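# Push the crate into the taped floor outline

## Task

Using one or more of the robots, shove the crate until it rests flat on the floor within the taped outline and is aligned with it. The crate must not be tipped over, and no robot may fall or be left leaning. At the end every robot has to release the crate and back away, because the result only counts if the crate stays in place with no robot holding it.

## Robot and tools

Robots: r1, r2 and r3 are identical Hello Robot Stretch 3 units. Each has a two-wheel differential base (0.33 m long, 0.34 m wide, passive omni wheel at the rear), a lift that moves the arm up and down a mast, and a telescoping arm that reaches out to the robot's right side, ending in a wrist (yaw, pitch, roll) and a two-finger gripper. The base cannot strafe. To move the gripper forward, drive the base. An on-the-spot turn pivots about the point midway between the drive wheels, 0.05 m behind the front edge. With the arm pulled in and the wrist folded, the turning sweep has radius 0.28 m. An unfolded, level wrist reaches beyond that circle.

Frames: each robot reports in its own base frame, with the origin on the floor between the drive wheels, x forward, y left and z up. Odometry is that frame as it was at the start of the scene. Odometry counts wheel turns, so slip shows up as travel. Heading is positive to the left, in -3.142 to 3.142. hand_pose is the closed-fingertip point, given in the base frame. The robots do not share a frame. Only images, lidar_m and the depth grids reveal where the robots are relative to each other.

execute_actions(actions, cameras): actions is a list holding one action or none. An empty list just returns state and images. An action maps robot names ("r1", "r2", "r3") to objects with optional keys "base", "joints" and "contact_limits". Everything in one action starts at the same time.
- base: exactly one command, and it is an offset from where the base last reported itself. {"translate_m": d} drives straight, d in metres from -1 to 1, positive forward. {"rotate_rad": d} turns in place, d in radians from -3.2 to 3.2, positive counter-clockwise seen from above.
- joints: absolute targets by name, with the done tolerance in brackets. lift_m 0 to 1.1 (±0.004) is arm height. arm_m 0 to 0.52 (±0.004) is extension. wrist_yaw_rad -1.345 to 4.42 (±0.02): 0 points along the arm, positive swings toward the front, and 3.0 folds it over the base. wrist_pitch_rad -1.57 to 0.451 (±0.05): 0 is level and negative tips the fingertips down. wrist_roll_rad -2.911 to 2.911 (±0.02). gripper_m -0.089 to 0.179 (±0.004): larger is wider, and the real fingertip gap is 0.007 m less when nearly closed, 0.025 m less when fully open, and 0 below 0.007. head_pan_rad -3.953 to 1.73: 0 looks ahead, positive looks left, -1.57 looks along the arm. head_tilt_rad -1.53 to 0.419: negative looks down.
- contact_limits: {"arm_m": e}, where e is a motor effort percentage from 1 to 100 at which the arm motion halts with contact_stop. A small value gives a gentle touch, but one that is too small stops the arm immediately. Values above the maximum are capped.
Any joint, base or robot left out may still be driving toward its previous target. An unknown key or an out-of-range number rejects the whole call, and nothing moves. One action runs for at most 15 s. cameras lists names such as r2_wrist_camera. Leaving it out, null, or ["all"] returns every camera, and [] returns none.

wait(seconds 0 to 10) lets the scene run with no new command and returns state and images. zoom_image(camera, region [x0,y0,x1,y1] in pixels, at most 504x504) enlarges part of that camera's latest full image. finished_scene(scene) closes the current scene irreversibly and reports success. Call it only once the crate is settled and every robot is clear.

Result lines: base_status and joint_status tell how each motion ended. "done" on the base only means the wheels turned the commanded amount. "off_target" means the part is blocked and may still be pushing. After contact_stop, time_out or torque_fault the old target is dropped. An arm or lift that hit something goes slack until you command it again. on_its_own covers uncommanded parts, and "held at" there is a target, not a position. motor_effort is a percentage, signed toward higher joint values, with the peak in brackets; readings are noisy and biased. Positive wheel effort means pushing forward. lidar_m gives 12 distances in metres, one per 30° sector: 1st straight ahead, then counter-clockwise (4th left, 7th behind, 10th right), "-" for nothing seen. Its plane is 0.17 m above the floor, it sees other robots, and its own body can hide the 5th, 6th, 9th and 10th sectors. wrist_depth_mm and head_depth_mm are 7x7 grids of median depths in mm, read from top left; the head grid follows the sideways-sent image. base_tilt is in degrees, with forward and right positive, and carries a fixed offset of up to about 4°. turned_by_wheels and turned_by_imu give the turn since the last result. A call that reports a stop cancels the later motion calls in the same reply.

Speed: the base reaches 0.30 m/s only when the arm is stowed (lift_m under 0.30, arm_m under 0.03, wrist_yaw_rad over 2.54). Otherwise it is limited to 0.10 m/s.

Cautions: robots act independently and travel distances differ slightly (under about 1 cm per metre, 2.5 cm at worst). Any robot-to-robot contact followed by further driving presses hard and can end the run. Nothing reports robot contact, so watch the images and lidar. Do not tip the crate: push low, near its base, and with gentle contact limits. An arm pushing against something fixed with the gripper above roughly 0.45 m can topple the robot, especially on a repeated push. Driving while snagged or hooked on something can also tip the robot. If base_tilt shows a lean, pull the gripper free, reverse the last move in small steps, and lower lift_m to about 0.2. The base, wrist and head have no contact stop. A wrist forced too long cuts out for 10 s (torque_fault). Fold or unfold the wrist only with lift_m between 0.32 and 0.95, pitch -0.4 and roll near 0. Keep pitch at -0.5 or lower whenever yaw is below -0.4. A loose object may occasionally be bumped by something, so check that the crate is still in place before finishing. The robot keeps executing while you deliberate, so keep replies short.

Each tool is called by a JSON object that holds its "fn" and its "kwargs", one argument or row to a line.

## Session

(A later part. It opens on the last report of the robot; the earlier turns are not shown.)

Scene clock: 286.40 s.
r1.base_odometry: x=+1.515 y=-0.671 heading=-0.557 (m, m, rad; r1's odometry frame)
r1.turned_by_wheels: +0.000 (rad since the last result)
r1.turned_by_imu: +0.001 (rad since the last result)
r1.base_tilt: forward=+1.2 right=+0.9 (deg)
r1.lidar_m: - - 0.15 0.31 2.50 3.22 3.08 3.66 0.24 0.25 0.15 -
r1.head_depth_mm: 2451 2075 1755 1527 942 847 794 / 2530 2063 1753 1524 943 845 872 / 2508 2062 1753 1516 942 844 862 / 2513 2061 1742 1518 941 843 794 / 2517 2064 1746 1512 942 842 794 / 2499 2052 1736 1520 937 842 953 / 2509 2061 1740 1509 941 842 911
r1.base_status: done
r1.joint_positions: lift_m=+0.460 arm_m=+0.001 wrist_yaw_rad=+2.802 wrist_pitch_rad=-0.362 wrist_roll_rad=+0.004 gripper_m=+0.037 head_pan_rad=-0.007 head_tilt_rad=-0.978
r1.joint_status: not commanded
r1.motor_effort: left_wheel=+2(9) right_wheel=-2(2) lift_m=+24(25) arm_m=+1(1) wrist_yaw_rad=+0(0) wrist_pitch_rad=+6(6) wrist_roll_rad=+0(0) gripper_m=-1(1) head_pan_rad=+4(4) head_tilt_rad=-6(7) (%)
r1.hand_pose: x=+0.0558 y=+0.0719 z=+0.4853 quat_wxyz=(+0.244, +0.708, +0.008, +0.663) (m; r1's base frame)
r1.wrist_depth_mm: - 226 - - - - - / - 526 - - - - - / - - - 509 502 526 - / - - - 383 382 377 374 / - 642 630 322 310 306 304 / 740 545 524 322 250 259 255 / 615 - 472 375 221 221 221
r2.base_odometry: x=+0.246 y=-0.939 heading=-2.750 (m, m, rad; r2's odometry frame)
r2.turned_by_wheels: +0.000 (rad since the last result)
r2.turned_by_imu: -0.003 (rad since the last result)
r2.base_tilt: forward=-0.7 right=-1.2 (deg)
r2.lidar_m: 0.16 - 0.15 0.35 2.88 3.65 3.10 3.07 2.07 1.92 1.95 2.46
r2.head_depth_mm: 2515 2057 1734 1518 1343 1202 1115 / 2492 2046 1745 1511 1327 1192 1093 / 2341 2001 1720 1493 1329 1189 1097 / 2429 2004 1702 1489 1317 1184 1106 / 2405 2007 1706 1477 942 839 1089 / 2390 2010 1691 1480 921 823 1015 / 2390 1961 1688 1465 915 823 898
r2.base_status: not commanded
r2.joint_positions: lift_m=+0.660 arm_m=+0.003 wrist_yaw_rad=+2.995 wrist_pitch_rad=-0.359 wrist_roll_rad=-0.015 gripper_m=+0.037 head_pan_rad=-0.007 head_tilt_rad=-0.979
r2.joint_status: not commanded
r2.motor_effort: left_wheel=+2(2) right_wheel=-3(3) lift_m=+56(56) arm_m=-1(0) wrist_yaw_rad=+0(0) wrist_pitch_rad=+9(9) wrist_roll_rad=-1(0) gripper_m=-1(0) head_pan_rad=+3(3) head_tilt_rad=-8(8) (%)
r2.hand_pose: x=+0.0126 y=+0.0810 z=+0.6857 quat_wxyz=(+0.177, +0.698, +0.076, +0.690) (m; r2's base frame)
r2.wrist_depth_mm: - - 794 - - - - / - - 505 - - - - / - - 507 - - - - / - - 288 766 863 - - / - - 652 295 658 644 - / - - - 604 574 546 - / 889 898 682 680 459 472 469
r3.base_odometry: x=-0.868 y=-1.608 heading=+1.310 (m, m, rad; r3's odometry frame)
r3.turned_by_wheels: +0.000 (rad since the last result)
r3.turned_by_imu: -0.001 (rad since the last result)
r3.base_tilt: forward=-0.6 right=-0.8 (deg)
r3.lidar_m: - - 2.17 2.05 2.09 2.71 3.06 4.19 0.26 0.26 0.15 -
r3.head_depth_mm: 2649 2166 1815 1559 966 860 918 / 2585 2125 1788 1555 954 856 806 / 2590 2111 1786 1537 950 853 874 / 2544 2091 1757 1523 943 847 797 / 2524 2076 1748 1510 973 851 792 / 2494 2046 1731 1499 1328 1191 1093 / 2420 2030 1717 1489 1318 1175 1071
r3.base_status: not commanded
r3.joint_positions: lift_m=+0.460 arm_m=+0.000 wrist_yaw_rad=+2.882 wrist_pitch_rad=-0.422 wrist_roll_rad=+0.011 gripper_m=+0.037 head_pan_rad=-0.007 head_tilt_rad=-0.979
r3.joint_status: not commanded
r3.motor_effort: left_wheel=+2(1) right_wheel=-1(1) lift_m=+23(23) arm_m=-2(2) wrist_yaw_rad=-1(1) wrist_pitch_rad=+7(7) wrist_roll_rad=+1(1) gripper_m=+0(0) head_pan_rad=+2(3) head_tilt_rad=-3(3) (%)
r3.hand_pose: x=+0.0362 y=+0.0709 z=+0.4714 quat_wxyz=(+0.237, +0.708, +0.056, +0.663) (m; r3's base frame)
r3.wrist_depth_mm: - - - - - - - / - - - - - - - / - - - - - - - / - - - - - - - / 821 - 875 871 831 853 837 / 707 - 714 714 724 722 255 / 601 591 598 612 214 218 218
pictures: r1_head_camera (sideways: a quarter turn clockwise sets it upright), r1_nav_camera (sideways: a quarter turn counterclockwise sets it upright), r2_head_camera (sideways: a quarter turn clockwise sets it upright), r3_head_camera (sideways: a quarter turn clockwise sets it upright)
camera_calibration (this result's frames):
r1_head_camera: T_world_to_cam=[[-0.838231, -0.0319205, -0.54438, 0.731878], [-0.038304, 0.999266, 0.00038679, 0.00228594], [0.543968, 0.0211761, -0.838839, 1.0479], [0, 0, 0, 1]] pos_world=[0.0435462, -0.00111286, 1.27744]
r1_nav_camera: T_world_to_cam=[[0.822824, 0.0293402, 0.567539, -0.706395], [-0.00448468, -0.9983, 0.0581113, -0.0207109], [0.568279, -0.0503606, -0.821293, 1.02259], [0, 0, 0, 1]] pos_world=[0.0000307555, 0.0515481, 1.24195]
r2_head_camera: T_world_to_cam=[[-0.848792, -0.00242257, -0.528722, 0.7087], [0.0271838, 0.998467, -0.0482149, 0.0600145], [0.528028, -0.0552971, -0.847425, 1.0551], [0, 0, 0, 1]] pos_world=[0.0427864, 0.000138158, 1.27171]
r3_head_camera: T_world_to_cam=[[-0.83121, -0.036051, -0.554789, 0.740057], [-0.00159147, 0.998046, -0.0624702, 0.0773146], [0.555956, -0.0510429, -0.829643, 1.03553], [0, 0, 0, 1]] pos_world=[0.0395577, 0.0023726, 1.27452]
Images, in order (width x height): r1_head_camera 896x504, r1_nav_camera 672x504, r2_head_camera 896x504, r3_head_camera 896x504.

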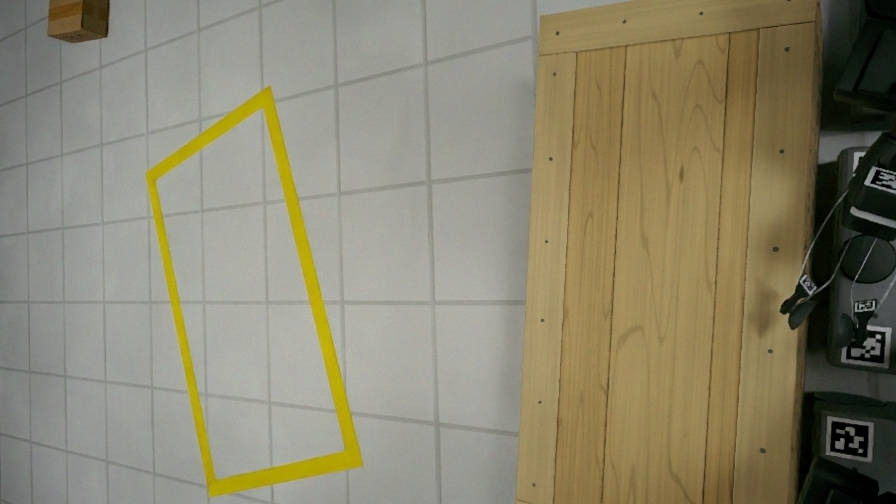

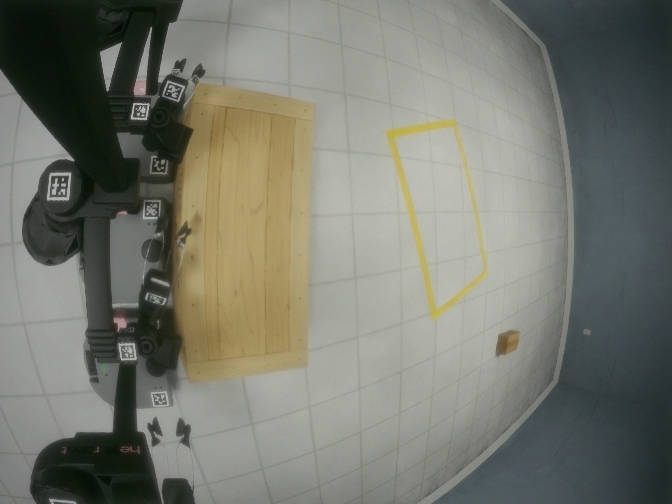

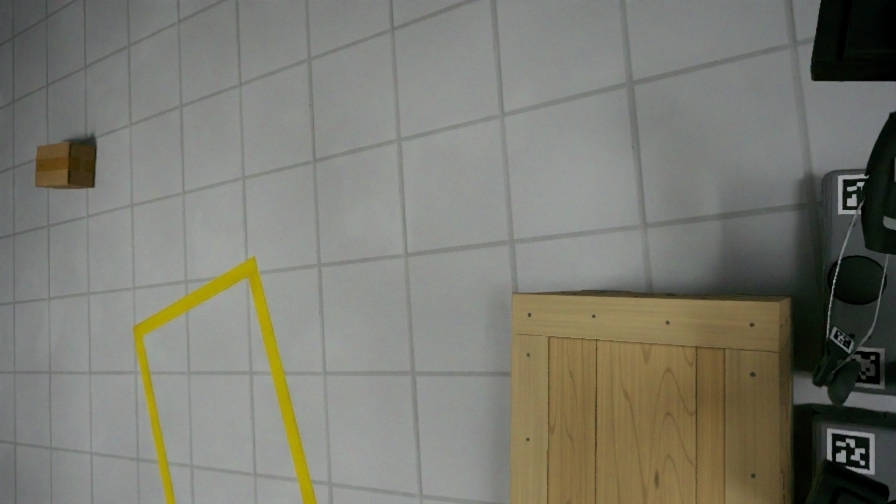

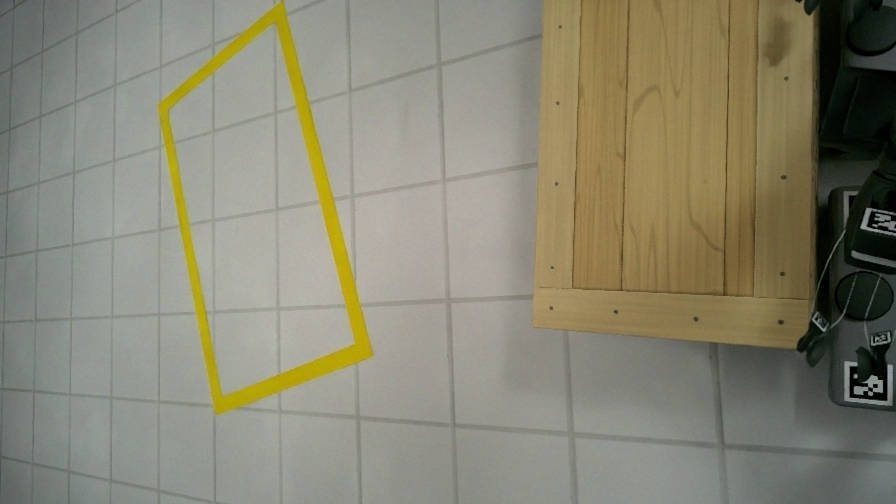

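{"fn": "execute_actions", "kwargs": {
  "actions": [
    {"r1":{"base":{"translate_m":0.35}},"r2":{"base":{"translate_m":0.35}},"r3":{"base":{"translate_m":0.35}}}
  ],
  "cameras": ["r1_head_camera","r2_head_camera","r1_nav_camera"]
}}

Scene clock: 316.33 s.
r1.base_odometry: x=+1.812 y=-0.855 heading=-0.556 (m, m, rad; r1's odometry frame)
r1.turned_by_wheels: +0.000 (rad since the last result)
r1.turned_by_imu: +0.024 (rad since the last result)
r1.base_tilt: forward=+1.2 right=+0.9 (deg)
r1.lidar_m: - - 0.15 0.20 2.52 3.30 3.15 3.55 0.24 0.20 0.15 -
r1.head_depth_mm: 2516 2059 1742 1517 941 845 785 / 2471 2059 1744 1517 938 843 785 / 2483 2036 1734 1511 939 842 784 / 2500 2036 1741 1511 939 841 781 / 2477 2029 1734 1510 942 843 784 / 2492 2046 1747 1507 937 842 928 / 2485 2045 1726 1508 939 840 794
r1.base_status: translate_m off_target (by the wheels' count: +0.3497 of +0.3500)
r1.joint_positions: lift_m=+0.460 arm_m=+0.001 wrist_yaw_rad=+2.802 wrist_pitch_rad=-0.365 wrist_roll_rad=+0.004 gripper_m=+0.037 head_pan_rad=+0.000 head_tilt_rad=-0.984
r1.joint_status: not commanded
r1.on_its_own: left_wheel is at rest, and its effort (+60) is outside its rest range (-18 to +18); right_wheel is at rest, and its effort (+36) is outside its rest range (-18 to +18)
r1.motor_effort: left_wheel=+60(100) right_wheel=+36(88) lift_m=+23(25) arm_m=+1(1) wrist_yaw_rad=+0(4) wrist_pitch_rad=+7(8) wrist_roll_rad=+0(0) gripper_m=+0(1) head_pan_rad=+0(4) head_tilt_rad=-3(7) (%)
r1.hand_pose: x=+0.0556 y=+0.0717 z=+0.4848 quat_wxyz=(+0.244, +0.708, +0.009, +0.662) (m; r1's base frame)
r1.wrist_depth_mm: - 226 - - - - - / - 508 - - - - - / - - - 509 499 - - / - - 971 386 382 378 390 / - 638 633 310 307 306 302 / 710 551 531 267 249 255 255 / 609 - 472 235 222 222 221
r2.base_odometry: x=-0.077 y=-1.073 heading=-2.749 (m, m, rad; r2's odometry frame)
r2.turned_by_wheels: +0.001 (rad since the last result)
r2.turned_by_imu: +0.050 (rad since the last result)
r2.base_tilt: forward=-0.6 right=-1.1 (deg)
r2.lidar_m: 0.16 - 0.15 0.20 2.91 3.84 3.16 2.88 2.02 1.91 1.96 2.58
r2.head_depth_mm: 2461 2043 1740 1515 1335 1202 1116 / 2387 2030 1720 1506 1335 1200 1091 / 2449 2018 1724 1489 1329 1182 1102 / 2382 1997 1705 1484 1317 1185 1105 / 2387 1959 1696 1476 922 829 773 / 2368 1964 1685 1466 918 827 781 / 2345 1955 1677 1462 914 820 777
r2.base_status: translate_m off_target (by the wheels' count: +0.3497 of +0.3500)
r2.joint_positions: lift_m=+0.660 arm_m=+0.003 wrist_yaw_rad=+2.995 wrist_pitch_rad=-0.362 wrist_roll_rad=-0.015 gripper_m=+0.037 head_pan_rad=-0.005 head_tilt_rad=-0.983
r2.joint_status: not commanded
r2.on_its_own: left_wheel is at rest, and its effort (+50) is outside its rest range (-18 to +18); right_wheel is at rest, and its effort (+31) is outside its rest range (-18 to +18)
r2.motor_effort: left_wheel=+50(80) right_wheel=+31(62) lift_m=+47(56) arm_m=-1(1) wrist_yaw_rad=+0(1) wrist_pitch_rad=+10(11) wrist_roll_rad=+0(1) gripper_m=+0(1) head_pan_rad=+2(3) head_tilt_rad=-5(8) (%)
r2.hand_pose: x=+0.0126 y=+0.0807 z=+0.6853 quat_wxyz=(+0.178, +0.697, +0.077, +0.690) (m; r2's base frame)
r2.wrist_depth_mm: - - 772 - - - - / - - 486 - - - - / - - 512 - - - - / - - 281 767 829 - - / - - 313 295 666 713 - / - - - 529 560 543 - / 907 889 704 650 451 466 464
r3.base_odometry: x=-0.778 y=-1.270 heading=+1.310 (m, m, rad; r3's odometry frame)
r3.turned_by_wheels: +0.000 (rad since the last result)
r3.turned_by_imu: -0.002 (rad since the last result)
r3.base_tilt: forward=-0.6 right=-0.8 (deg)
r3.lidar_m: - - 2.20 2.06 2.10 2.71 3.13 4.16 0.26 0.20 0.15 -
r3.head_depth_mm: 2642 2136 1810 1562 964 861 929 / 2618 2132 1790 1554 956 856 793 / 2551 2084 1770 1542 951 851 798 / 2536 2075 1754 1520 945 844 786 / 2481 2048 1748 1517 952 851 780 / 2489 2025 1715 1502 1326 1185 1094 / 2443 1992 1710 1486 1312 1177 1072
r3.base_status: translate_m off_target (by the wheels' count: +0.3497 of +0.3500)
r3.joint_positions: lift_m=+0.460 arm_m=+0.000 wrist_yaw_rad=+2.882 wrist_pitch_rad=-0.426 wrist_roll_rad=+0.011 gripper_m=+0.037 head_pan_rad=-0.006 head_tilt_rad=-0.982
r3.joint_status: not commanded
r3.on_its_own: left_wheel is at rest, and its effort (+30) is outside its rest range (-18 to +18); right_wheel is at rest, and its effort (+24) is outside its rest range (-18 to +18)
r3.motor_effort: left_wheel=+30(42) right_wheel=+24(54) lift_m=+20(23) arm_m=-2(2) wrist_yaw_rad=+0(1) wrist_pitch_rad=+9(9) wrist_roll_rad=+1(1) gripper_m=+0(0) head_pan_rad=+3(2) head_tilt_rad=-2(3) (%)
r3.hand_pose: x=+0.0361 y=+0.0705 z=+0.4708 quat_wxyz=(+0.238, +0.708, +0.058, +0.662) (m; r3's base frame)
r3.wrist_depth_mm: - - - - - - - / - - - - - - - / - - - - - - - / - - - - - - - / 831 - 874 869 853 846 853 / 696 - 711 708 738 255 255 / 595 598 602 602 211 217 219
pictures: r1_head_camera (sideways: a quarter turn clockwise sets it upright), r1_nav_camera (sideways: a quarter turn counterclockwise sets it upright), r2_head_camera (sideways: a quarter turn clockwise sets it upright)
camera_calibration (this result's frames):
r1_head_camera: T_world_to_cam=[[-0.841008, -0.0376602, -0.539711, 0.725812], [-0.0451437, 0.99898, 0.000638234, 0.00200031], [0.539137, 0.0249013, -0.84185, 1.05184], [0, 0, 0, 1]] pos_world=[0.0434164, -0.000856376, 1.27722]
r1_nav_camera: T_world_to_cam=[[0.825747, 0.0349744, 0.562955, -0.700441], [0.00267546, -0.998307, 0.0580969, -0.0207355], [0.564034, -0.0464672, -0.824443, 1.02671], [0, 0, 0, 1]] pos_world=[-0.000655383, 0.0515053, 1.24198]
r2_head_camera: T_world_to_cam=[[-0.851195, -0.00352994, -0.524838, 0.703655], [0.0256452, 0.998503, -0.0483077, 0.0601444], [0.524223, -0.0545788, -0.84983, 1.05825], [0, 0, 0, 1]] pos_world=[0.0426479, 0.000187343, 1.27154]
Images, in order (width x height): r1_head_camera 896x504, r1_nav_camera 672x504, r2_head_camera 896x504.

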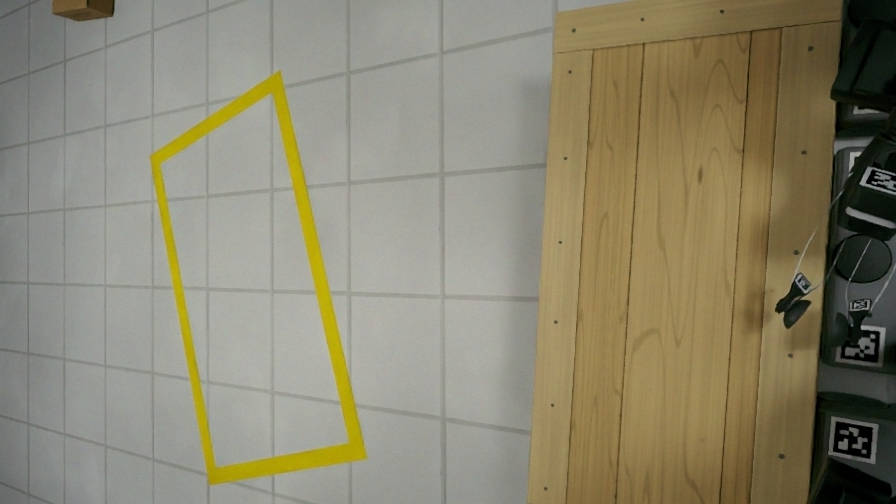

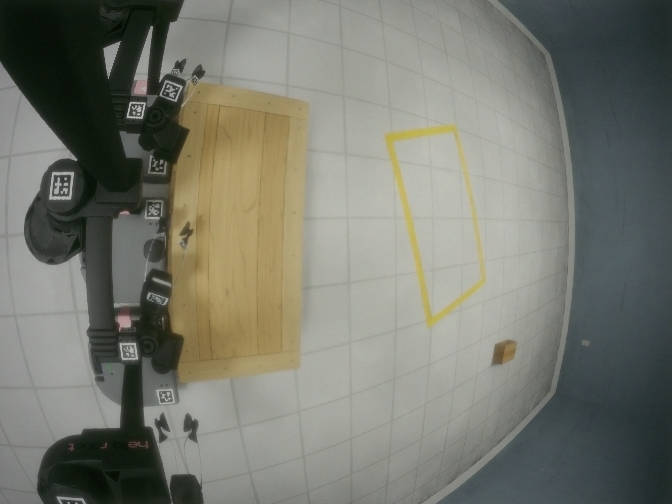

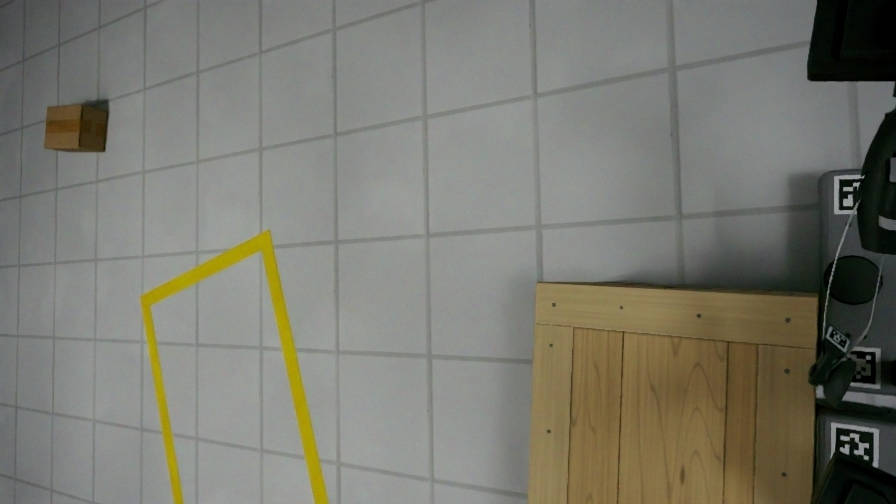

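{"fn": "execute_actions", "kwargs": {
  "actions": [
    {"r1":{"base":{"translate_m":0.2}},"r2":{"base":{"translate_m":0.2}},"r3":{"base":{"translate_m":0.2}}}
  ],
  "cameras": ["r1_head_camera","r3_head_camera","r3_wrist_camera","r2_wrist_camera"]
}}

Scene clock: 424.13 s.
r1.base_odometry: x=+1.981 y=-0.961 heading=-0.556 (m, m, rad; r1's odometry frame)
r1.turned_by_wheels: +0.000 (rad since the last result)
r1.turned_by_imu: +0.000 (rad since the last result)
r1.base_tilt: forward=+1.2 right=+0.8 (deg)
r1.lidar_m: - - 0.15 0.20 2.52 3.31 3.13 3.52 0.24 0.20 0.15 -
r1.head_depth_mm: 2494 2056 1748 1516 939 844 786 / 2516 2053 1737 1513 939 842 784 / 2486 2045 1736 1514 941 843 783 / 2491 2045 1746 1513 937 841 784 / 2495 2056 1745 1507 936 841 783 / 2489 2038 1741 1507 940 838 932 / 2475 2049 1737 1513 936 841 794
r1.base_status: translate_m off_target (by the wheels' count: +0.1997 of +0.2000)
r1.joint_positions: lift_m=+0.460 arm_m=+0.001 wrist_yaw_rad=+2.802 wrist_pitch_rad=-0.365 wrist_roll_rad=+0.004 gripper_m=+0.037 head_pan_rad=+0.000 head_tilt_rad=-0.984
r1.joint_status: not commanded
r1.on_its_own: left_wheel is at rest, and its effort (+50) is outside its rest range (-18 to +18); right_wheel is at rest, and its effort (+26) is outside its rest range (-18 to +18)
r1.motor_effort: left_wheel=+50(100) right_wheel=+26(71) lift_m=+23(24) arm_m=+1(1) wrist_yaw_rad=+0(1) wrist_pitch_rad=+6(7) wrist_roll_rad=+0(0) gripper_m=+0(1) head_pan_rad=+1(1) head_tilt_rad=-3(4) (%)
r1.hand_pose: x=+0.0556 y=+0.0717 z=+0.4848 quat_wxyz=(+0.244, +0.708, +0.009, +0.662) (m; r1's base frame)
r1.wrist_depth_mm: - 224 - - - - - / - 500 - - - - - / - - - 508 500 - - / - - 978 385 380 378 393 / - 633 624 311 308 305 304 / 707 547 534 267 249 256 256 / 612 - 467 236 221 220 220
r2.base_odometry: x=-0.261 y=-1.149 heading=-2.748 (m, m, rad; r2's odometry frame)
r2.turned_by_wheels: +0.001 (rad since the last result)
r2.turned_by_imu: -0.001 (rad since the last result)
r2.base_tilt: forward=-0.7 right=-1.1 (deg)
r2.lidar_m: 0.16 - 0.15 0.20 2.91 3.30 3.16 2.88 2.02 1.91 1.96 2.57
r2.head_depth_mm: 2473 2020 1745 1505 1345 1204 1117 / 2397 2008 1726 1503 1333 1190 1085 / 2417 2009 1702 1498 1328 1198 1103 / 2400 1991 1712 1481 1325 1181 1101 / 2373 1964 1684 1472 920 825 774 / 2379 1955 1695 1474 916 824 778 / 2352 1958 1682 1459 912 823 776
r2.base_status: translate_m off_target (by the wheels' count: +0.1997 of +0.2000)
r2.joint_positions: lift_m=+0.660 arm_m=+0.003 wrist_yaw_rad=+2.995 wrist_pitch_rad=-0.362 wrist_roll_rad=-0.015 gripper_m=+0.037 head_pan_rad=-0.005 head_tilt_rad=-0.983
r2.joint_status: not commanded
r2.on_its_own: left_wheel is at rest, and its effort (+47) is outside its rest range (-18 to +18); right_wheel is at rest, and its effort (+32) is outside its rest range (-18 to +18)
r2.motor_effort: left_wheel=+47(51) right_wheel=+32(32) lift_m=+47(47) arm_m=-1(1) wrist_yaw_rad=+0(1) wrist_pitch_rad=+10(11) wrist_roll_rad=+0(0) gripper_m=+1(0) head_pan_rad=+2(2) head_tilt_rad=-4(5) (%)
r2.hand_pose: x=+0.0126 y=+0.0807 z=+0.6853 quat_wxyz=(+0.178, +0.697, +0.077, +0.690) (m; r2's base frame)
r2.wrist_depth_mm: - - 781 - - - - / - - 483 - - - - / - - 522 - - - - / - - 286 787 842 - - / - - 313 294 665 704 - / - - - 526 569 543 - / 921 908 682 642 456 466 472
r3.base_odometry: x=-0.727 y=-1.077 heading=+1.311 (m, m, rad; r3's odometry frame)
r3.turned_by_wheels: +0.001 (rad since the last result)
r3.turned_by_imu: +0.000 (rad since the last result)
r3.base_tilt: forward=-0.6 right=-0.8 (deg)
r3.lidar_m: - - 2.19 2.06 2.10 2.71 3.10 4.17 0.26 0.20 0.15 -
r3.head_depth_mm: 2642 2162 1812 1556 961 864 809 / 2618 2124 1787 1554 957 853 796 / 2573 2086 1775 1537 948 852 797 / 2532 2087 1758 1520 942 848 783 / 2523 2054 1726 1512 953 851 781 / 2481 2040 1724 1497 1326 1188 1092 / 2435 1998 1710 1486 1317 1176 1066
r3.base_status: translate_m off_target (by the wheels' count: +0.1997 of +0.2000)
r3.joint_positions: lift_m=+0.460 arm_m=+0.000 wrist_yaw_rad=+2.882 wrist_pitch_rad=-0.426 wrist_roll_rad=+0.011 gripper_m=+0.037 head_pan_rad=-0.006 head_tilt_rad=-0.982
r3.joint_status: not commanded
r3.on_its_own: left_wheel is at rest, and its effort (+30) is outside its rest range (-18 to +18)
r3.motor_effort: left_wheel=+30(35) right_wheel=+18(43) lift_m=+20(20) arm_m=-2(2) wrist_yaw_rad=-1(0) wrist_pitch_rad=+9(9) wrist_roll_rad=+1(1) gripper_m=+0(0) head_pan_rad=+1(2) head_tilt_rad=-2(2) (%)
r3.hand_pose: x=+0.0361 y=+0.0705 z=+0.4708 quat_wxyz=(+0.238, +0.708, +0.058, +0.662) (m; r3's base frame)
r3.wrist_depth_mm: - - - - - - - / - - - - - - - / - - - - - - - / - - - - - - - / 842 - 844 847 845 844 861 / 685 - 708 697 729 252 254 / 614 592 590 600 212 217 218
pictures: r1_head_camera (sideways: a quarter turn clockwise sets it upright), r2_wrist_camera, r3_head_camera (sideways: a quarter turn clockwise sets it upright), r3_wrist_camera
camera_calibration (this result's frames):
r1_head_camera: T_world_to_cam=[[-0.841031, -0.0376604, -0.539675, 0.725765], [-0.045144, 0.99898, 0.000640174, 0.00199779], [0.5391, 0.0249015, -0.841873, 1.05187], [0, 0, 0, 1]] pos_world=[0.0434153, -0.000856366, 1.27722]
r2_wrist_camera: T_world_to_cam=[[0.982036, -0.188433, 0.00985811, -0.0136257], [-0.0895857, -0.51159, -0.854547, 0.665567], [0.166069, 0.838313, -0.519281, 0.449093], [0, 0, 0, 1]] pos_world=[-0.00157408, -0.0385512, 0.802098]
r3_head_camera: T_world_to_cam=[[-0.833164, -0.036542, -0.551818, 0.736198], [-0.002418, 0.998046, -0.0624408, 0.0772811], [0.553021, -0.0506891, -0.831624, 1.03812], [0, 0, 0, 1]] pos_world=[0.0394583, 0.00239341, 1.2744]
r3_wrist_camera: T_world_to_cam=[[0.950461, -0.310212, -0.0197885, -0.00364688], [-0.190886, -0.532246, -0.824789, 0.468171], [0.245327, 0.787707, -0.565094, 0.366239], [0, 0, 0, 1]] pos_world=[0.00298542, -0.0404385, 0.593029]
Images, in order (width x height): r1_head_camera 896x504, r2_wrist_camera 644x364, r3_head_camera 896x504, r3_wrist_camera 644x364.

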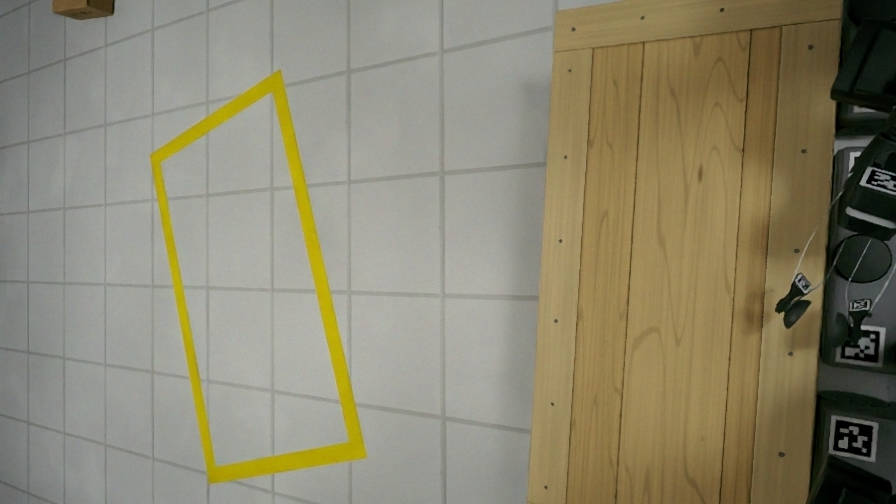

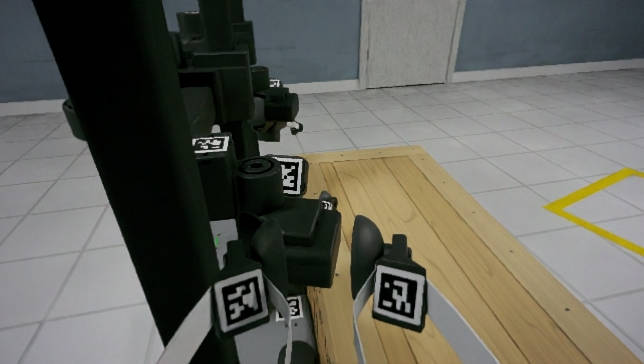

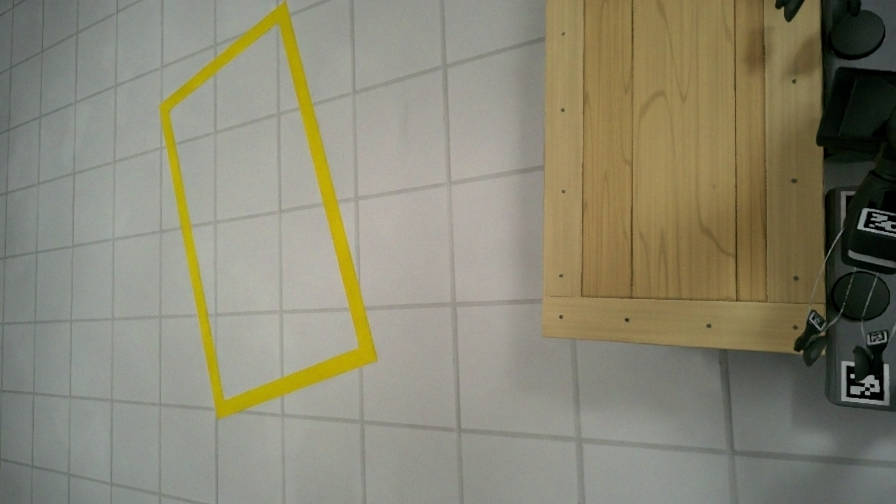

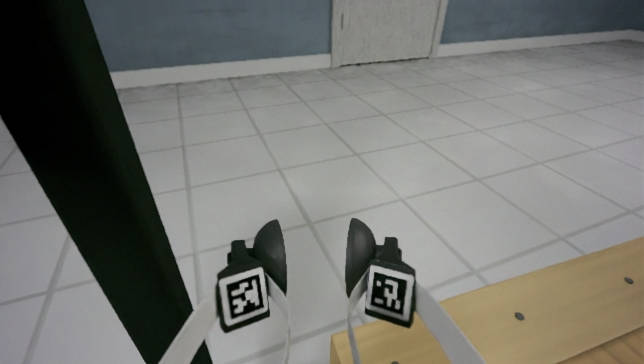

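{"fn": "execute_actions", "kwargs": {
  "actions": []
}}

Scene clock: 447.33 s.
r1.base_odometry: x=+1.981 y=-0.961 heading=-0.556 (m, m, rad; r1's odometry frame)
r1.turned_by_wheels: +0.000 (rad since the last result)
r1.turned_by_imu: +0.000 (rad since the last result)
r1.base_tilt: forward=+1.2 right=+0.9 (deg)
r1.lidar_m: - - 0.15 0.20 2.52 3.31 3.13 3.53 0.24 0.20 0.15 -
r1.head_depth_mm: 2521 2069 1744 1524 941 846 784 / 2505 2064 1737 1515 939 845 784 / 2495 2045 1731 1517 941 844 784 / 2486 2046 1741 1520 937 841 784 / 2476 2040 1746 1518 937 840 782 / 2479 2034 1741 1506 940 841 931 / 2465 2046 1731 1512 938 839 793
r1.base_status: translate_m off_target (by the wheels' count: +0.1997 of +0.2000)
r1.joint_positions: lift_m=+0.460 arm_m=+0.001 wrist_yaw_rad=+2.802 wrist_pitch_rad=-0.365 wrist_roll_rad=+0.004 gripper_m=+0.037 head_pan_rad=+0.000 head_tilt_rad=-0.984
r1.joint_status: not commanded
r1.on_its_own: left_wheel is at rest, and its effort (+51) is outside its rest range (-18 to +18); right_wheel is at rest, and its effort (+26) is outside its rest range (-18 to +18)
r1.motor_effort: left_wheel=+51(100) right_wheel=+26(71) lift_m=+23(24) arm_m=+1(1) wrist_yaw_rad=+1(1) wrist_pitch_rad=+7(7) wrist_roll_rad=+0(0) gripper_m=+0(1) head_pan_rad=+0(1) head_tilt_rad=-4(4) (%)
r1.hand_pose: x=+0.0556 y=+0.0717 z=+0.4848 quat_wxyz=(+0.244, +0.708, +0.009, +0.662) (m; r1's base frame)
r1.wrist_depth_mm: - 225 - - - - - / - 497 - - - - - / - - - 510 501 - - / - - 973 383 382 378 397 / - 629 627 309 307 306 305 / 717 545 522 268 251 257 254 / 614 - 473 235 222 221 220
r2.base_odometry: x=-0.261 y=-1.149 heading=-2.748 (m, m, rad; r2's odometry frame)
r2.turned_by_wheels: +0.000 (rad since the last result)
r2.turned_by_imu: -0.001 (rad since the last result)
r2.base_tilt: forward=-0.7 right=-1.3 (deg)
r2.lidar_m: 0.16 - 0.15 0.20 2.91 3.29 3.18 2.87 2.01 1.91 1.95 2.59
r2.head_depth_mm: 2470 2034 1746 1511 1340 1192 1116 / 2372 2021 1725 1504 1334 1199 1089 / 2398 1998 1715 1487 1318 1188 1107 / 2423 2008 1697 1492 1323 1185 1106 / 2380 1974 1699 1483 920 827 774 / 2399 1969 1688 1476 917 825 781 / 2361 1949 1685 1472 917 823 776
r2.base_status: translate_m off_target (by the wheels' count: +0.1997 of +0.2000)
r2.joint_positions: lift_m=+0.660 arm_m=+0.003 wrist_yaw_rad=+2.995 wrist_pitch_rad=-0.362 wrist_roll_rad=-0.015 gripper_m=+0.037 head_pan_rad=-0.005 head_tilt_rad=-0.983
r2.joint_status: not commanded
r2.on_its_own: left_wheel is at rest, and its effort (+47) is outside its rest range (-18 to +18); right_wheel is at rest, and its effort (+31) is outside its rest range (-18 to +18)
r2.motor_effort: left_wheel=+47(51) right_wheel=+31(32) lift_m=+47(47) arm_m=-1(1) wrist_yaw_rad=+0(1) wrist_pitch_rad=+10(11) wrist_roll_rad=+0(0) gripper_m=+0(0) head_pan_rad=+2(2) head_tilt_rad=-5(5) (%)
r2.hand_pose: x=+0.0126 y=+0.0807 z=+0.6853 quat_wxyz=(+0.178, +0.697, +0.077, +0.690) (m; r2's base frame)
r2.wrist_depth_mm: - - 780 - - - - / - - 486 - - - - / - - 511 - - - - / - - 284 793 850 - - / - - 314 296 660 706 - / - - - 529 571 557 - / 886 890 695 625 455 465 477
r3.base_odometry: x=-0.727 y=-1.077 heading=+1.311 (m, m, rad; r3's odometry frame)
r3.turned_by_wheels: +0.000 (rad since the last result)
r3.turned_by_imu: +0.000 (rad since the last result)
r3.base_tilt: forward=-0.6 right=-0.9 (deg)
r3.lidar_m: - - 2.19 2.06 2.10 2.72 3.11 4.20 0.26 0.20 0.15 -
r3.head_depth_mm: 2652 2147 1807 1563 964 861 810 / 2615 2107 1781 1547 955 857 795 / 2565 2086 1777 1532 948 850 799 / 2527 2078 1750 1528 939 845 786 / 2511 2047 1746 1503 954 850 782 / 2469 2026 1716 1494 1329 1190 1093 / 2421 2003 1706 1484 1322 1181 1068
r3.base_status: translate_m off_target (by the wheels' count: +0.1997 of +0.2000)
r3.joint_positions: lift_m=+0.460 arm_m=+0.000 wrist_yaw_rad=+2.882 wrist_pitch_rad=-0.426 wrist_roll_rad=+0.011 gripper_m=+0.037 head_pan_rad=-0.006 head_tilt_rad=-0.982
r3.joint_status: not commanded
r3.on_its_own: left_wheel is at rest, and its effort (+29) is outside its rest range (-18 to +18)
r3.motor_effort: left_wheel=+29(35) right_wheel=+18(43) lift_m=+20(20) arm_m=-2(2) wrist_yaw_rad=-1(0) wrist_pitch_rad=+9(9) wrist_roll_rad=+1(1) gripper_m=+0(0) head_pan_rad=+2(2) head_tilt_rad=-2(2) (%)
r3.hand_pose: x=+0.0361 y=+0.0705 z=+0.4708 quat_wxyz=(+0.238, +0.708, +0.058, +0.662) (m; r3's base frame)
r3.wrist_depth_mm: - - - - - - - / - - - - - - - / - - - - - - - / - - - - - - - / 831 - 844 869 847 828 835 / 696 - 729 696 735 251 253 / 597 599 591 581 213 218 218
pictures: r1_head_camera (sideways: a quarter turn clockwise sets it upright), r1_nav_camera (sideways: a quarter turn counterclockwise sets it upright), r1_wrist_camera, r2_head_camera (sideways: a quarter turn clockwise sets it upright), r2_nav_camera (sideways: a quarter turn counterclockwise sets it upright), r2_wrist_camera, r3_head_camera (sideways: a quarter turn clockwise sets it upright), r3_nav_camera (sideways: a quarter turn counterclockwise sets it upright), r3_wrist_camera
camera_calibration (this result's frames):
r1_head_camera: T_world_to_cam=[[-0.841031, -0.0376602, -0.539675, 0.725766], [-0.0451438, 0.99898, 0.000640163, 0.0019978], [0.539101, 0.0249014, -0.841873, 1.05187], [0, 0, 0, 1]] pos_world=[0.0434153, -0.000856373, 1.27722]
r1_nav_camera: T_world_to_cam=[[0.825771, 0.0349745, 0.56292, -0.700395], [0.00267802, -0.998307, 0.0580968, -0.0207354], [0.563999, -0.0464672, -0.824467, 1.02674], [0, 0, 0, 1]] pos_world=[-0.000657944, 0.0515053, 1.24198]
r1_wrist_camera: T_world_to_cam=[[0.919576, -0.390675, -0.0418609, -0.00594288], [-0.247064, -0.492101, -0.834743, 0.481457], [0.305513, 0.777952, -0.549046, 0.35916], [0, 0, 0, 1]] pos_world=[0.0146876, -0.0448055, 0.598839]
r2_head_camera: T_world_to_cam=[[-0.851195, -0.00352993, -0.524838, 0.703655], [0.0256452, 0.998503, -0.0483077, 0.0601444], [0.524223, -0.0545788, -0.84983, 1.05825], [0, 0, 0, 1]] pos_world=[0.0426479, 0.000187342, 1.27154]
r2_nav_camera: T_world_to_cam=[[0.832197, 0.0395911, 0.553065, -0.683768], [0.0414558, -0.999099, 0.00914176, 0.046311], [0.552929, 0.01532, -0.833088, 1.0377], [0, 0, 0, 1]] pos_world=[-0.00666431, 0.0574428, 1.24224]
r2_wrist_camera: T_world_to_cam=[[0.982036, -0.188433, 0.00985819, -0.0136258], [-0.0895856, -0.51159, -0.854547, 0.665567], [0.166069, 0.838313, -0.519281, 0.449093], [0, 0, 0, 1]] pos_world=[-0.00157408, -0.0385512, 0.802098]
r3_head_camera: T_world_to_cam=[[-0.833164, -0.0365422, -0.551818, 0.736198], [-0.0024183, 0.998046, -0.0624408, 0.0772811], [0.553021, -0.0506889, -0.831624, 1.03812], [0, 0, 0, 1]] pos_world=[0.0394583, 0.00239342, 1.2744]
r3_nav_camera: T_world_to_cam=[[0.824831, -0.012214, 0.565248, -0.693296], [0.0237875, -0.998132, -0.0562794, 0.11757], [0.564879, 0.0598668, -0.822999, 1.02369], [0, 0, 0, 1]] pos_world=[-0.00920494, 0.0475975, 1.241]
r3_wrist_camera: T_world_to_cam=[[0.950462, -0.310212, -0.0197888, -0.0036467], [-0.190887, -0.532246, -0.824789, 0.468171], [0.245327, 0.787707, -0.565094, 0.366239], [0, 0, 0, 1]] pos_world=[0.00298542, -0.0404385, 0.593029]
Images, in order (width x height): r1_head_camera 896x504, r1_nav_camera 672x504, r1_wrist_camera 644x364, r2_head_camera 896x504, r2_nav_camera 672x504, r2_wrist_camera 644x364, r3_head_camera 896x504, r3_nav_camera 672x504, r3_wrist_camera 644x364.

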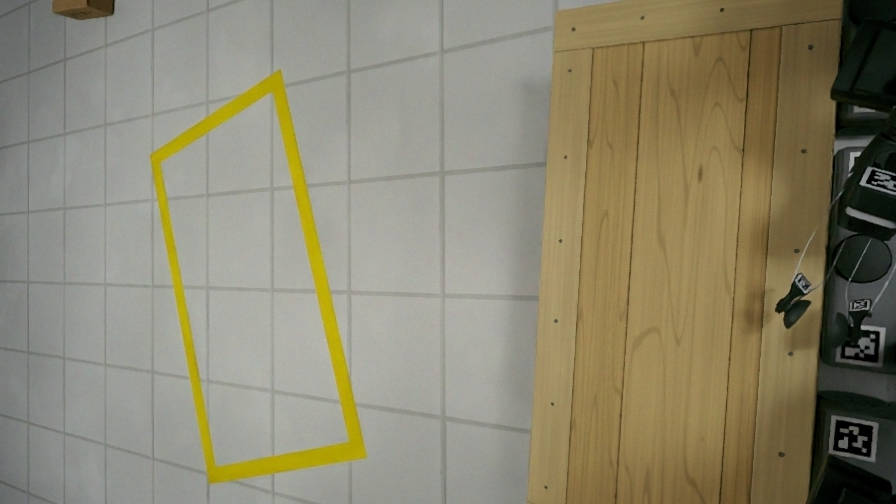

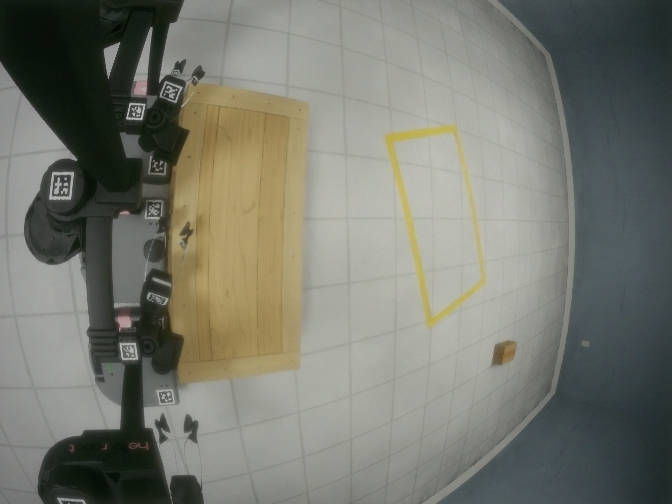

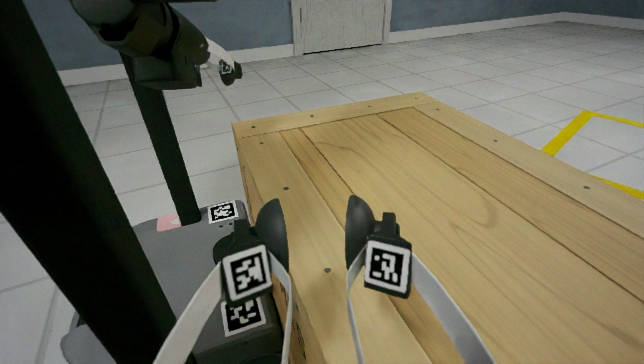

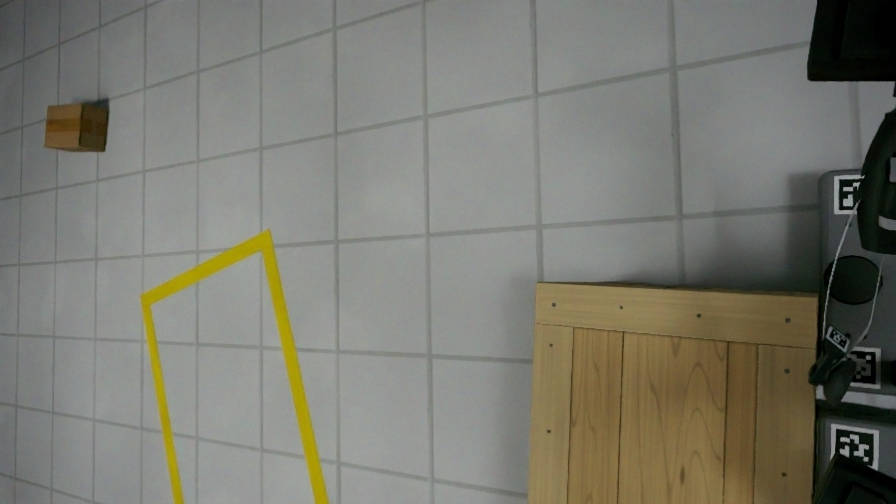

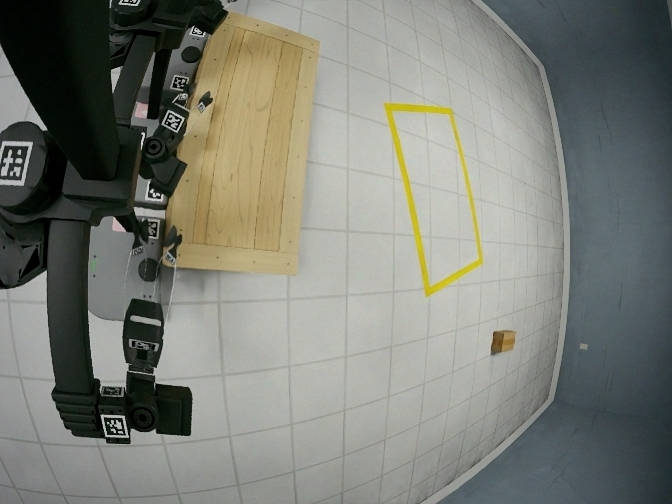

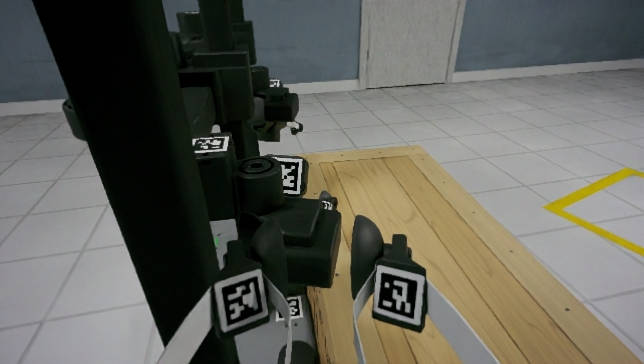

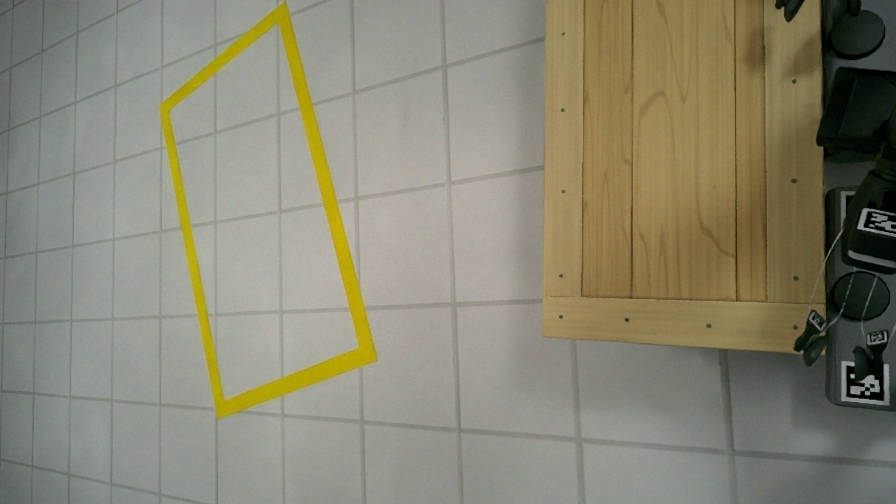

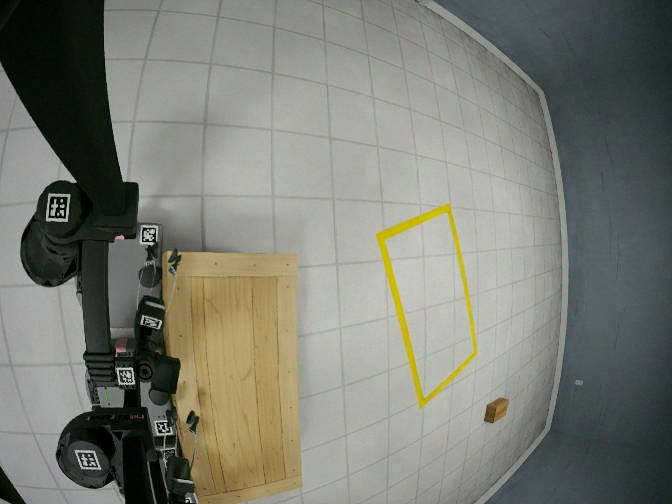

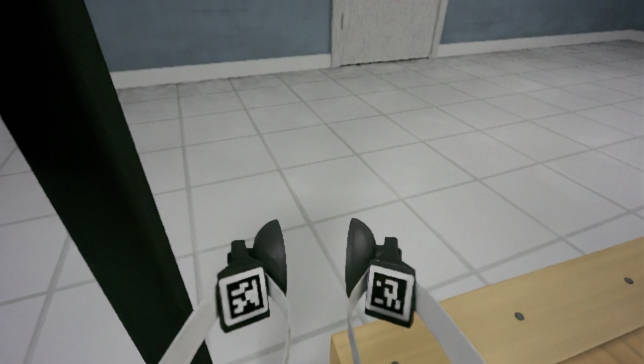

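{"fn": "execute_actions", "kwargs": {
  "actions": [
    {"r1":{"base":{"translate_m":0.25}},"r2":{"base":{"translate_m":0.4}},"r3":{"base":{"translate_m":-0.1}}}
  ],
  "cameras": ["r3_head_camera","r3_nav_camera"]
}}

Scene clock: 511.93 s.
r1.base_odometry: x=+2.193 y=-1.093 heading=-0.555 (m, m, rad; r1's odometry frame)
r1.turned_by_wheels: +0.001 (rad since the last result)
r1.turned_by_imu: +0.013 (rad since the last result)
r1.base_tilt: forward=+1.2 right=+0.9 (deg)
r1.lidar_m: - - 0.15 0.20 0.38 3.32 3.15 3.50 0.25 0.20 0.15 -
r1.head_depth_mm: 2501 2059 1755 1520 943 844 785 / 2509 2049 1744 1525 942 845 785 / 2501 2061 1737 1521 942 843 783 / 2483 2046 1744 1509 939 841 781 / 2482 2049 1750 1510 937 842 783 / 2492 2048 1741 1514 939 840 1042 / 2486 2042 1732 1514 939 839 1057
r1.base_status: translate_m off_target (by the wheels' count: +0.2497 of +0.2500)
r1.joint_positions: lift_m=+0.460 arm_m=+0.001 wrist_yaw_rad=+2.802 wrist_pitch_rad=-0.365 wrist_roll_rad=+0.004 gripper_m=+0.037 head_pan_rad=+0.000 head_tilt_rad=-0.983
r1.joint_status: not commanded
r1.on_its_own: left_wheel is at rest, and its effort (+65) is outside its rest range (-18 to +18); right_wheel is at rest, and its effort (+30) is outside its rest range (-18 to +18)
r1.motor_effort: left_wheel=+65(100) right_wheel=+30(80) lift_m=+22(25) arm_m=+1(1) wrist_yaw_rad=+1(4) wrist_pitch_rad=+7(8) wrist_roll_rad=+0(0) gripper_m=+0(0) head_pan_rad=+0(0) head_tilt_rad=-4(5) (%)
r1.hand_pose: x=+0.0557 y=+0.0717 z=+0.4848 quat_wxyz=(+0.244, +0.708, +0.009, +0.662) (m; r1's base frame)
r1.wrist_depth_mm: 282 - - - - - - / 277 - - - - - - / - - - 503 499 - - / - - - 386 380 379 393 / - 632 832 310 309 307 305 / 542 531 601 268 250 257 253 / 457 - 600 236 222 223 219
r2.base_odometry: x=-0.630 y=-1.303 heading=-2.747 (m, m, rad; r2's odometry frame)
r2.turned_by_wheels: +0.001 (rad since the last result)
r2.turned_by_imu: +0.011 (rad since the last result)
r2.base_tilt: forward=-0.6 right=-1.2 (deg)
r2.lidar_m: 0.16 - 0.15 0.20 2.93 3.24 3.18 2.83 2.00 1.91 1.96 2.61
r2.head_depth_mm: 2453 2047 1724 1511 1339 1199 1116 / 2373 2026 1734 1498 1334 1196 1087 / 2442 2023 1722 1497 1331 1190 1104 / 2408 1992 1711 1481 1312 1176 1101 / 2361 1978 1685 1475 920 829 770 / 2366 1962 1681 1463 918 829 856 / 2341 1944 1676 1458 913 823 775
r2.base_status: translate_m off_target (by the wheels' count: +0.3996 of +0.4000)
r2.joint_positions: lift_m=+0.660 arm_m=+0.003 wrist_yaw_rad=+2.995 wrist_pitch_rad=-0.362 wrist_roll_rad=-0.015 gripper_m=+0.037 head_pan_rad=-0.005 head_tilt_rad=-0.984
r2.joint_status: not commanded
r2.on_its_own: left_wheel is at rest, and its effort (+50) is outside its rest range (-18 to +18); right_wheel is at rest, and its effort (+33) is outside its rest range (-18 to +18)
r2.motor_effort: left_wheel=+50(66) right_wheel=+33(52) lift_m=+47(47) arm_m=-1(1) wrist_yaw_rad=+0(1) wrist_pitch_rad=+11(11) wrist_roll_rad=+0(0) gripper_m=-1(1) head_pan_rad=+2(2) head_tilt_rad=-5(5) (%)
r2.hand_pose: x=+0.0126 y=+0.0806 z=+0.6853 quat_wxyz=(+0.178, +0.697, +0.078, +0.690) (m; r2's base frame)
r2.wrist_depth_mm: - - 791 - - - - / - - 484 - - - - / - - 506 - - - - / - - 293 793 845 - - / - - 327 298 669 726 - / - - - 553 563 551 - / 871 916 712 636 455 470 472
r3.base_odometry: x=-0.752 y=-1.173 heading=+1.311 (m, m, rad; r3's odometry frame)
r3.turned_by_wheels: +0.000 (rad since the last result)
r3.turned_by_imu: -0.002 (rad since the last result)
r3.base_tilt: forward=-0.6 right=-0.8 (deg)
r3.lidar_m: 0.15 0.15 2.18 2.05 2.09 2.71 3.01 4.18 2.87 0.24 0.22 0.16
r3.head_depth_mm: 2656 2161 1815 1558 963 876 534 / 2617 2126 1796 1550 955 883 989 / 2570 2091 1766 1524 948 874 1079 / 2546 2073 1758 1520 945 858 1121 / 2485 2040 1741 1511 952 868 1115 / 2459 2021 1727 1497 1326 1189 1091 / 2433 2013 1709 1479 1319 1184 1071
r3.base_status: done
r3.joint_positions: lift_m=+0.460 arm_m=+0.000 wrist_yaw_rad=+2.882 wrist_pitch_rad=-0.426 wrist_roll_rad=+0.011 gripper_m=+0.037 head_pan_rad=-0.006 head_tilt_rad=-0.982
r3.joint_status: not commanded
r3.motor_effort: left_wheel=+0(26) right_wheel=+1(17) lift_m=+20(20) arm_m=-2(2) wrist_yaw_rad=-1(0) wrist_pitch_rad=+9(9) wrist_roll_rad=+1(1) gripper_m=-1(0) head_pan_rad=+3(2) head_tilt_rad=-2(2) (%)
r3.hand_pose: x=+0.0361 y=+0.0705 z=+0.4708 quat_wxyz=(+0.238, +0.708, +0.058, +0.662) (m; r3's base frame)
r3.wrist_depth_mm: - - - - - - - / - - - - - - - / - - - - - - - / - - - - - - - / 821 - 854 869 828 825 833 / 693 - 709 708 729 262 253 / 597 590 614 613 603 221 217
pictures: r3_head_camera (sideways: a quarter turn clockwise sets it upright), r3_nav_camera (sideways: a quarter turn counterclockwise sets it upright)
camera_calibration (this result's frames):
r3_head_camera: T_world_to_cam=[[-0.833164, -0.0365418, -0.551818, 0.736198], [-0.0024178, 0.998046, -0.0624408, 0.0772811], [0.553021, -0.0506892, -0.831624, 1.03812], [0, 0, 0, 1]] pos_world=[0.0394583, 0.0023934, 1.2744]
r3_nav_camera: T_world_to_cam=[[0.824831, -0.0122144, 0.565248, -0.693296], [0.023787, -0.998132, -0.0562794, 0.11757], [0.564879, 0.0598665, -0.822999, 1.02369], [0, 0, 0, 1]] pos_world=[-0.00920492, 0.0475975, 1.241]
Images, in order (width x height): r3_head_camera 896x504, r3_nav_camera 672x504.

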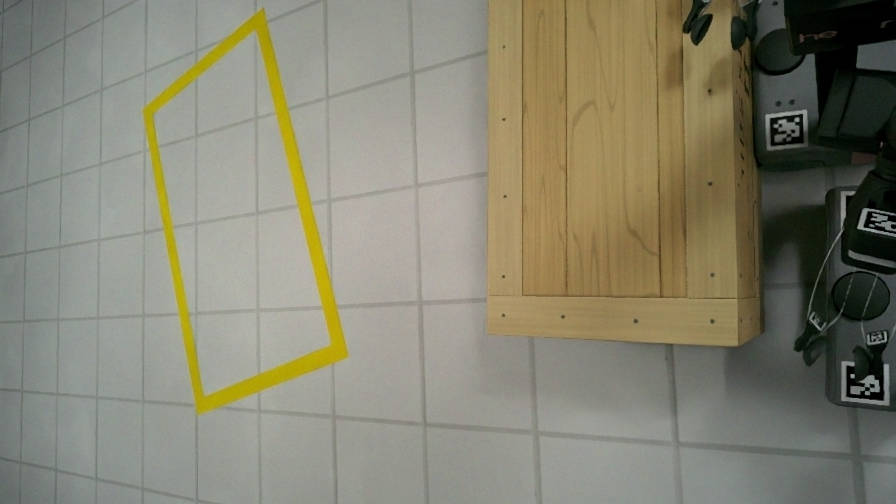

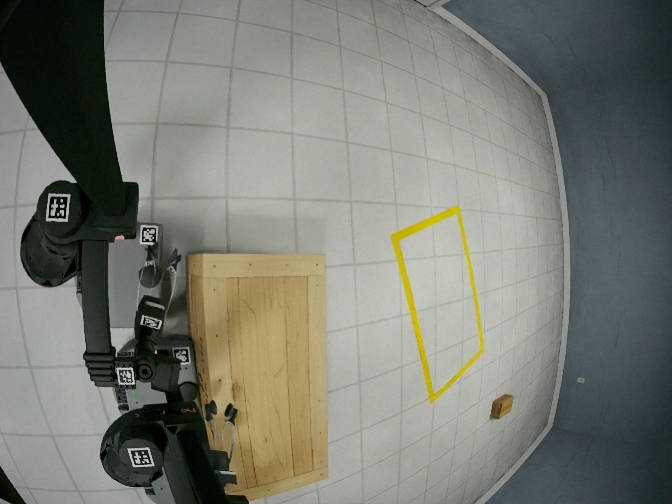

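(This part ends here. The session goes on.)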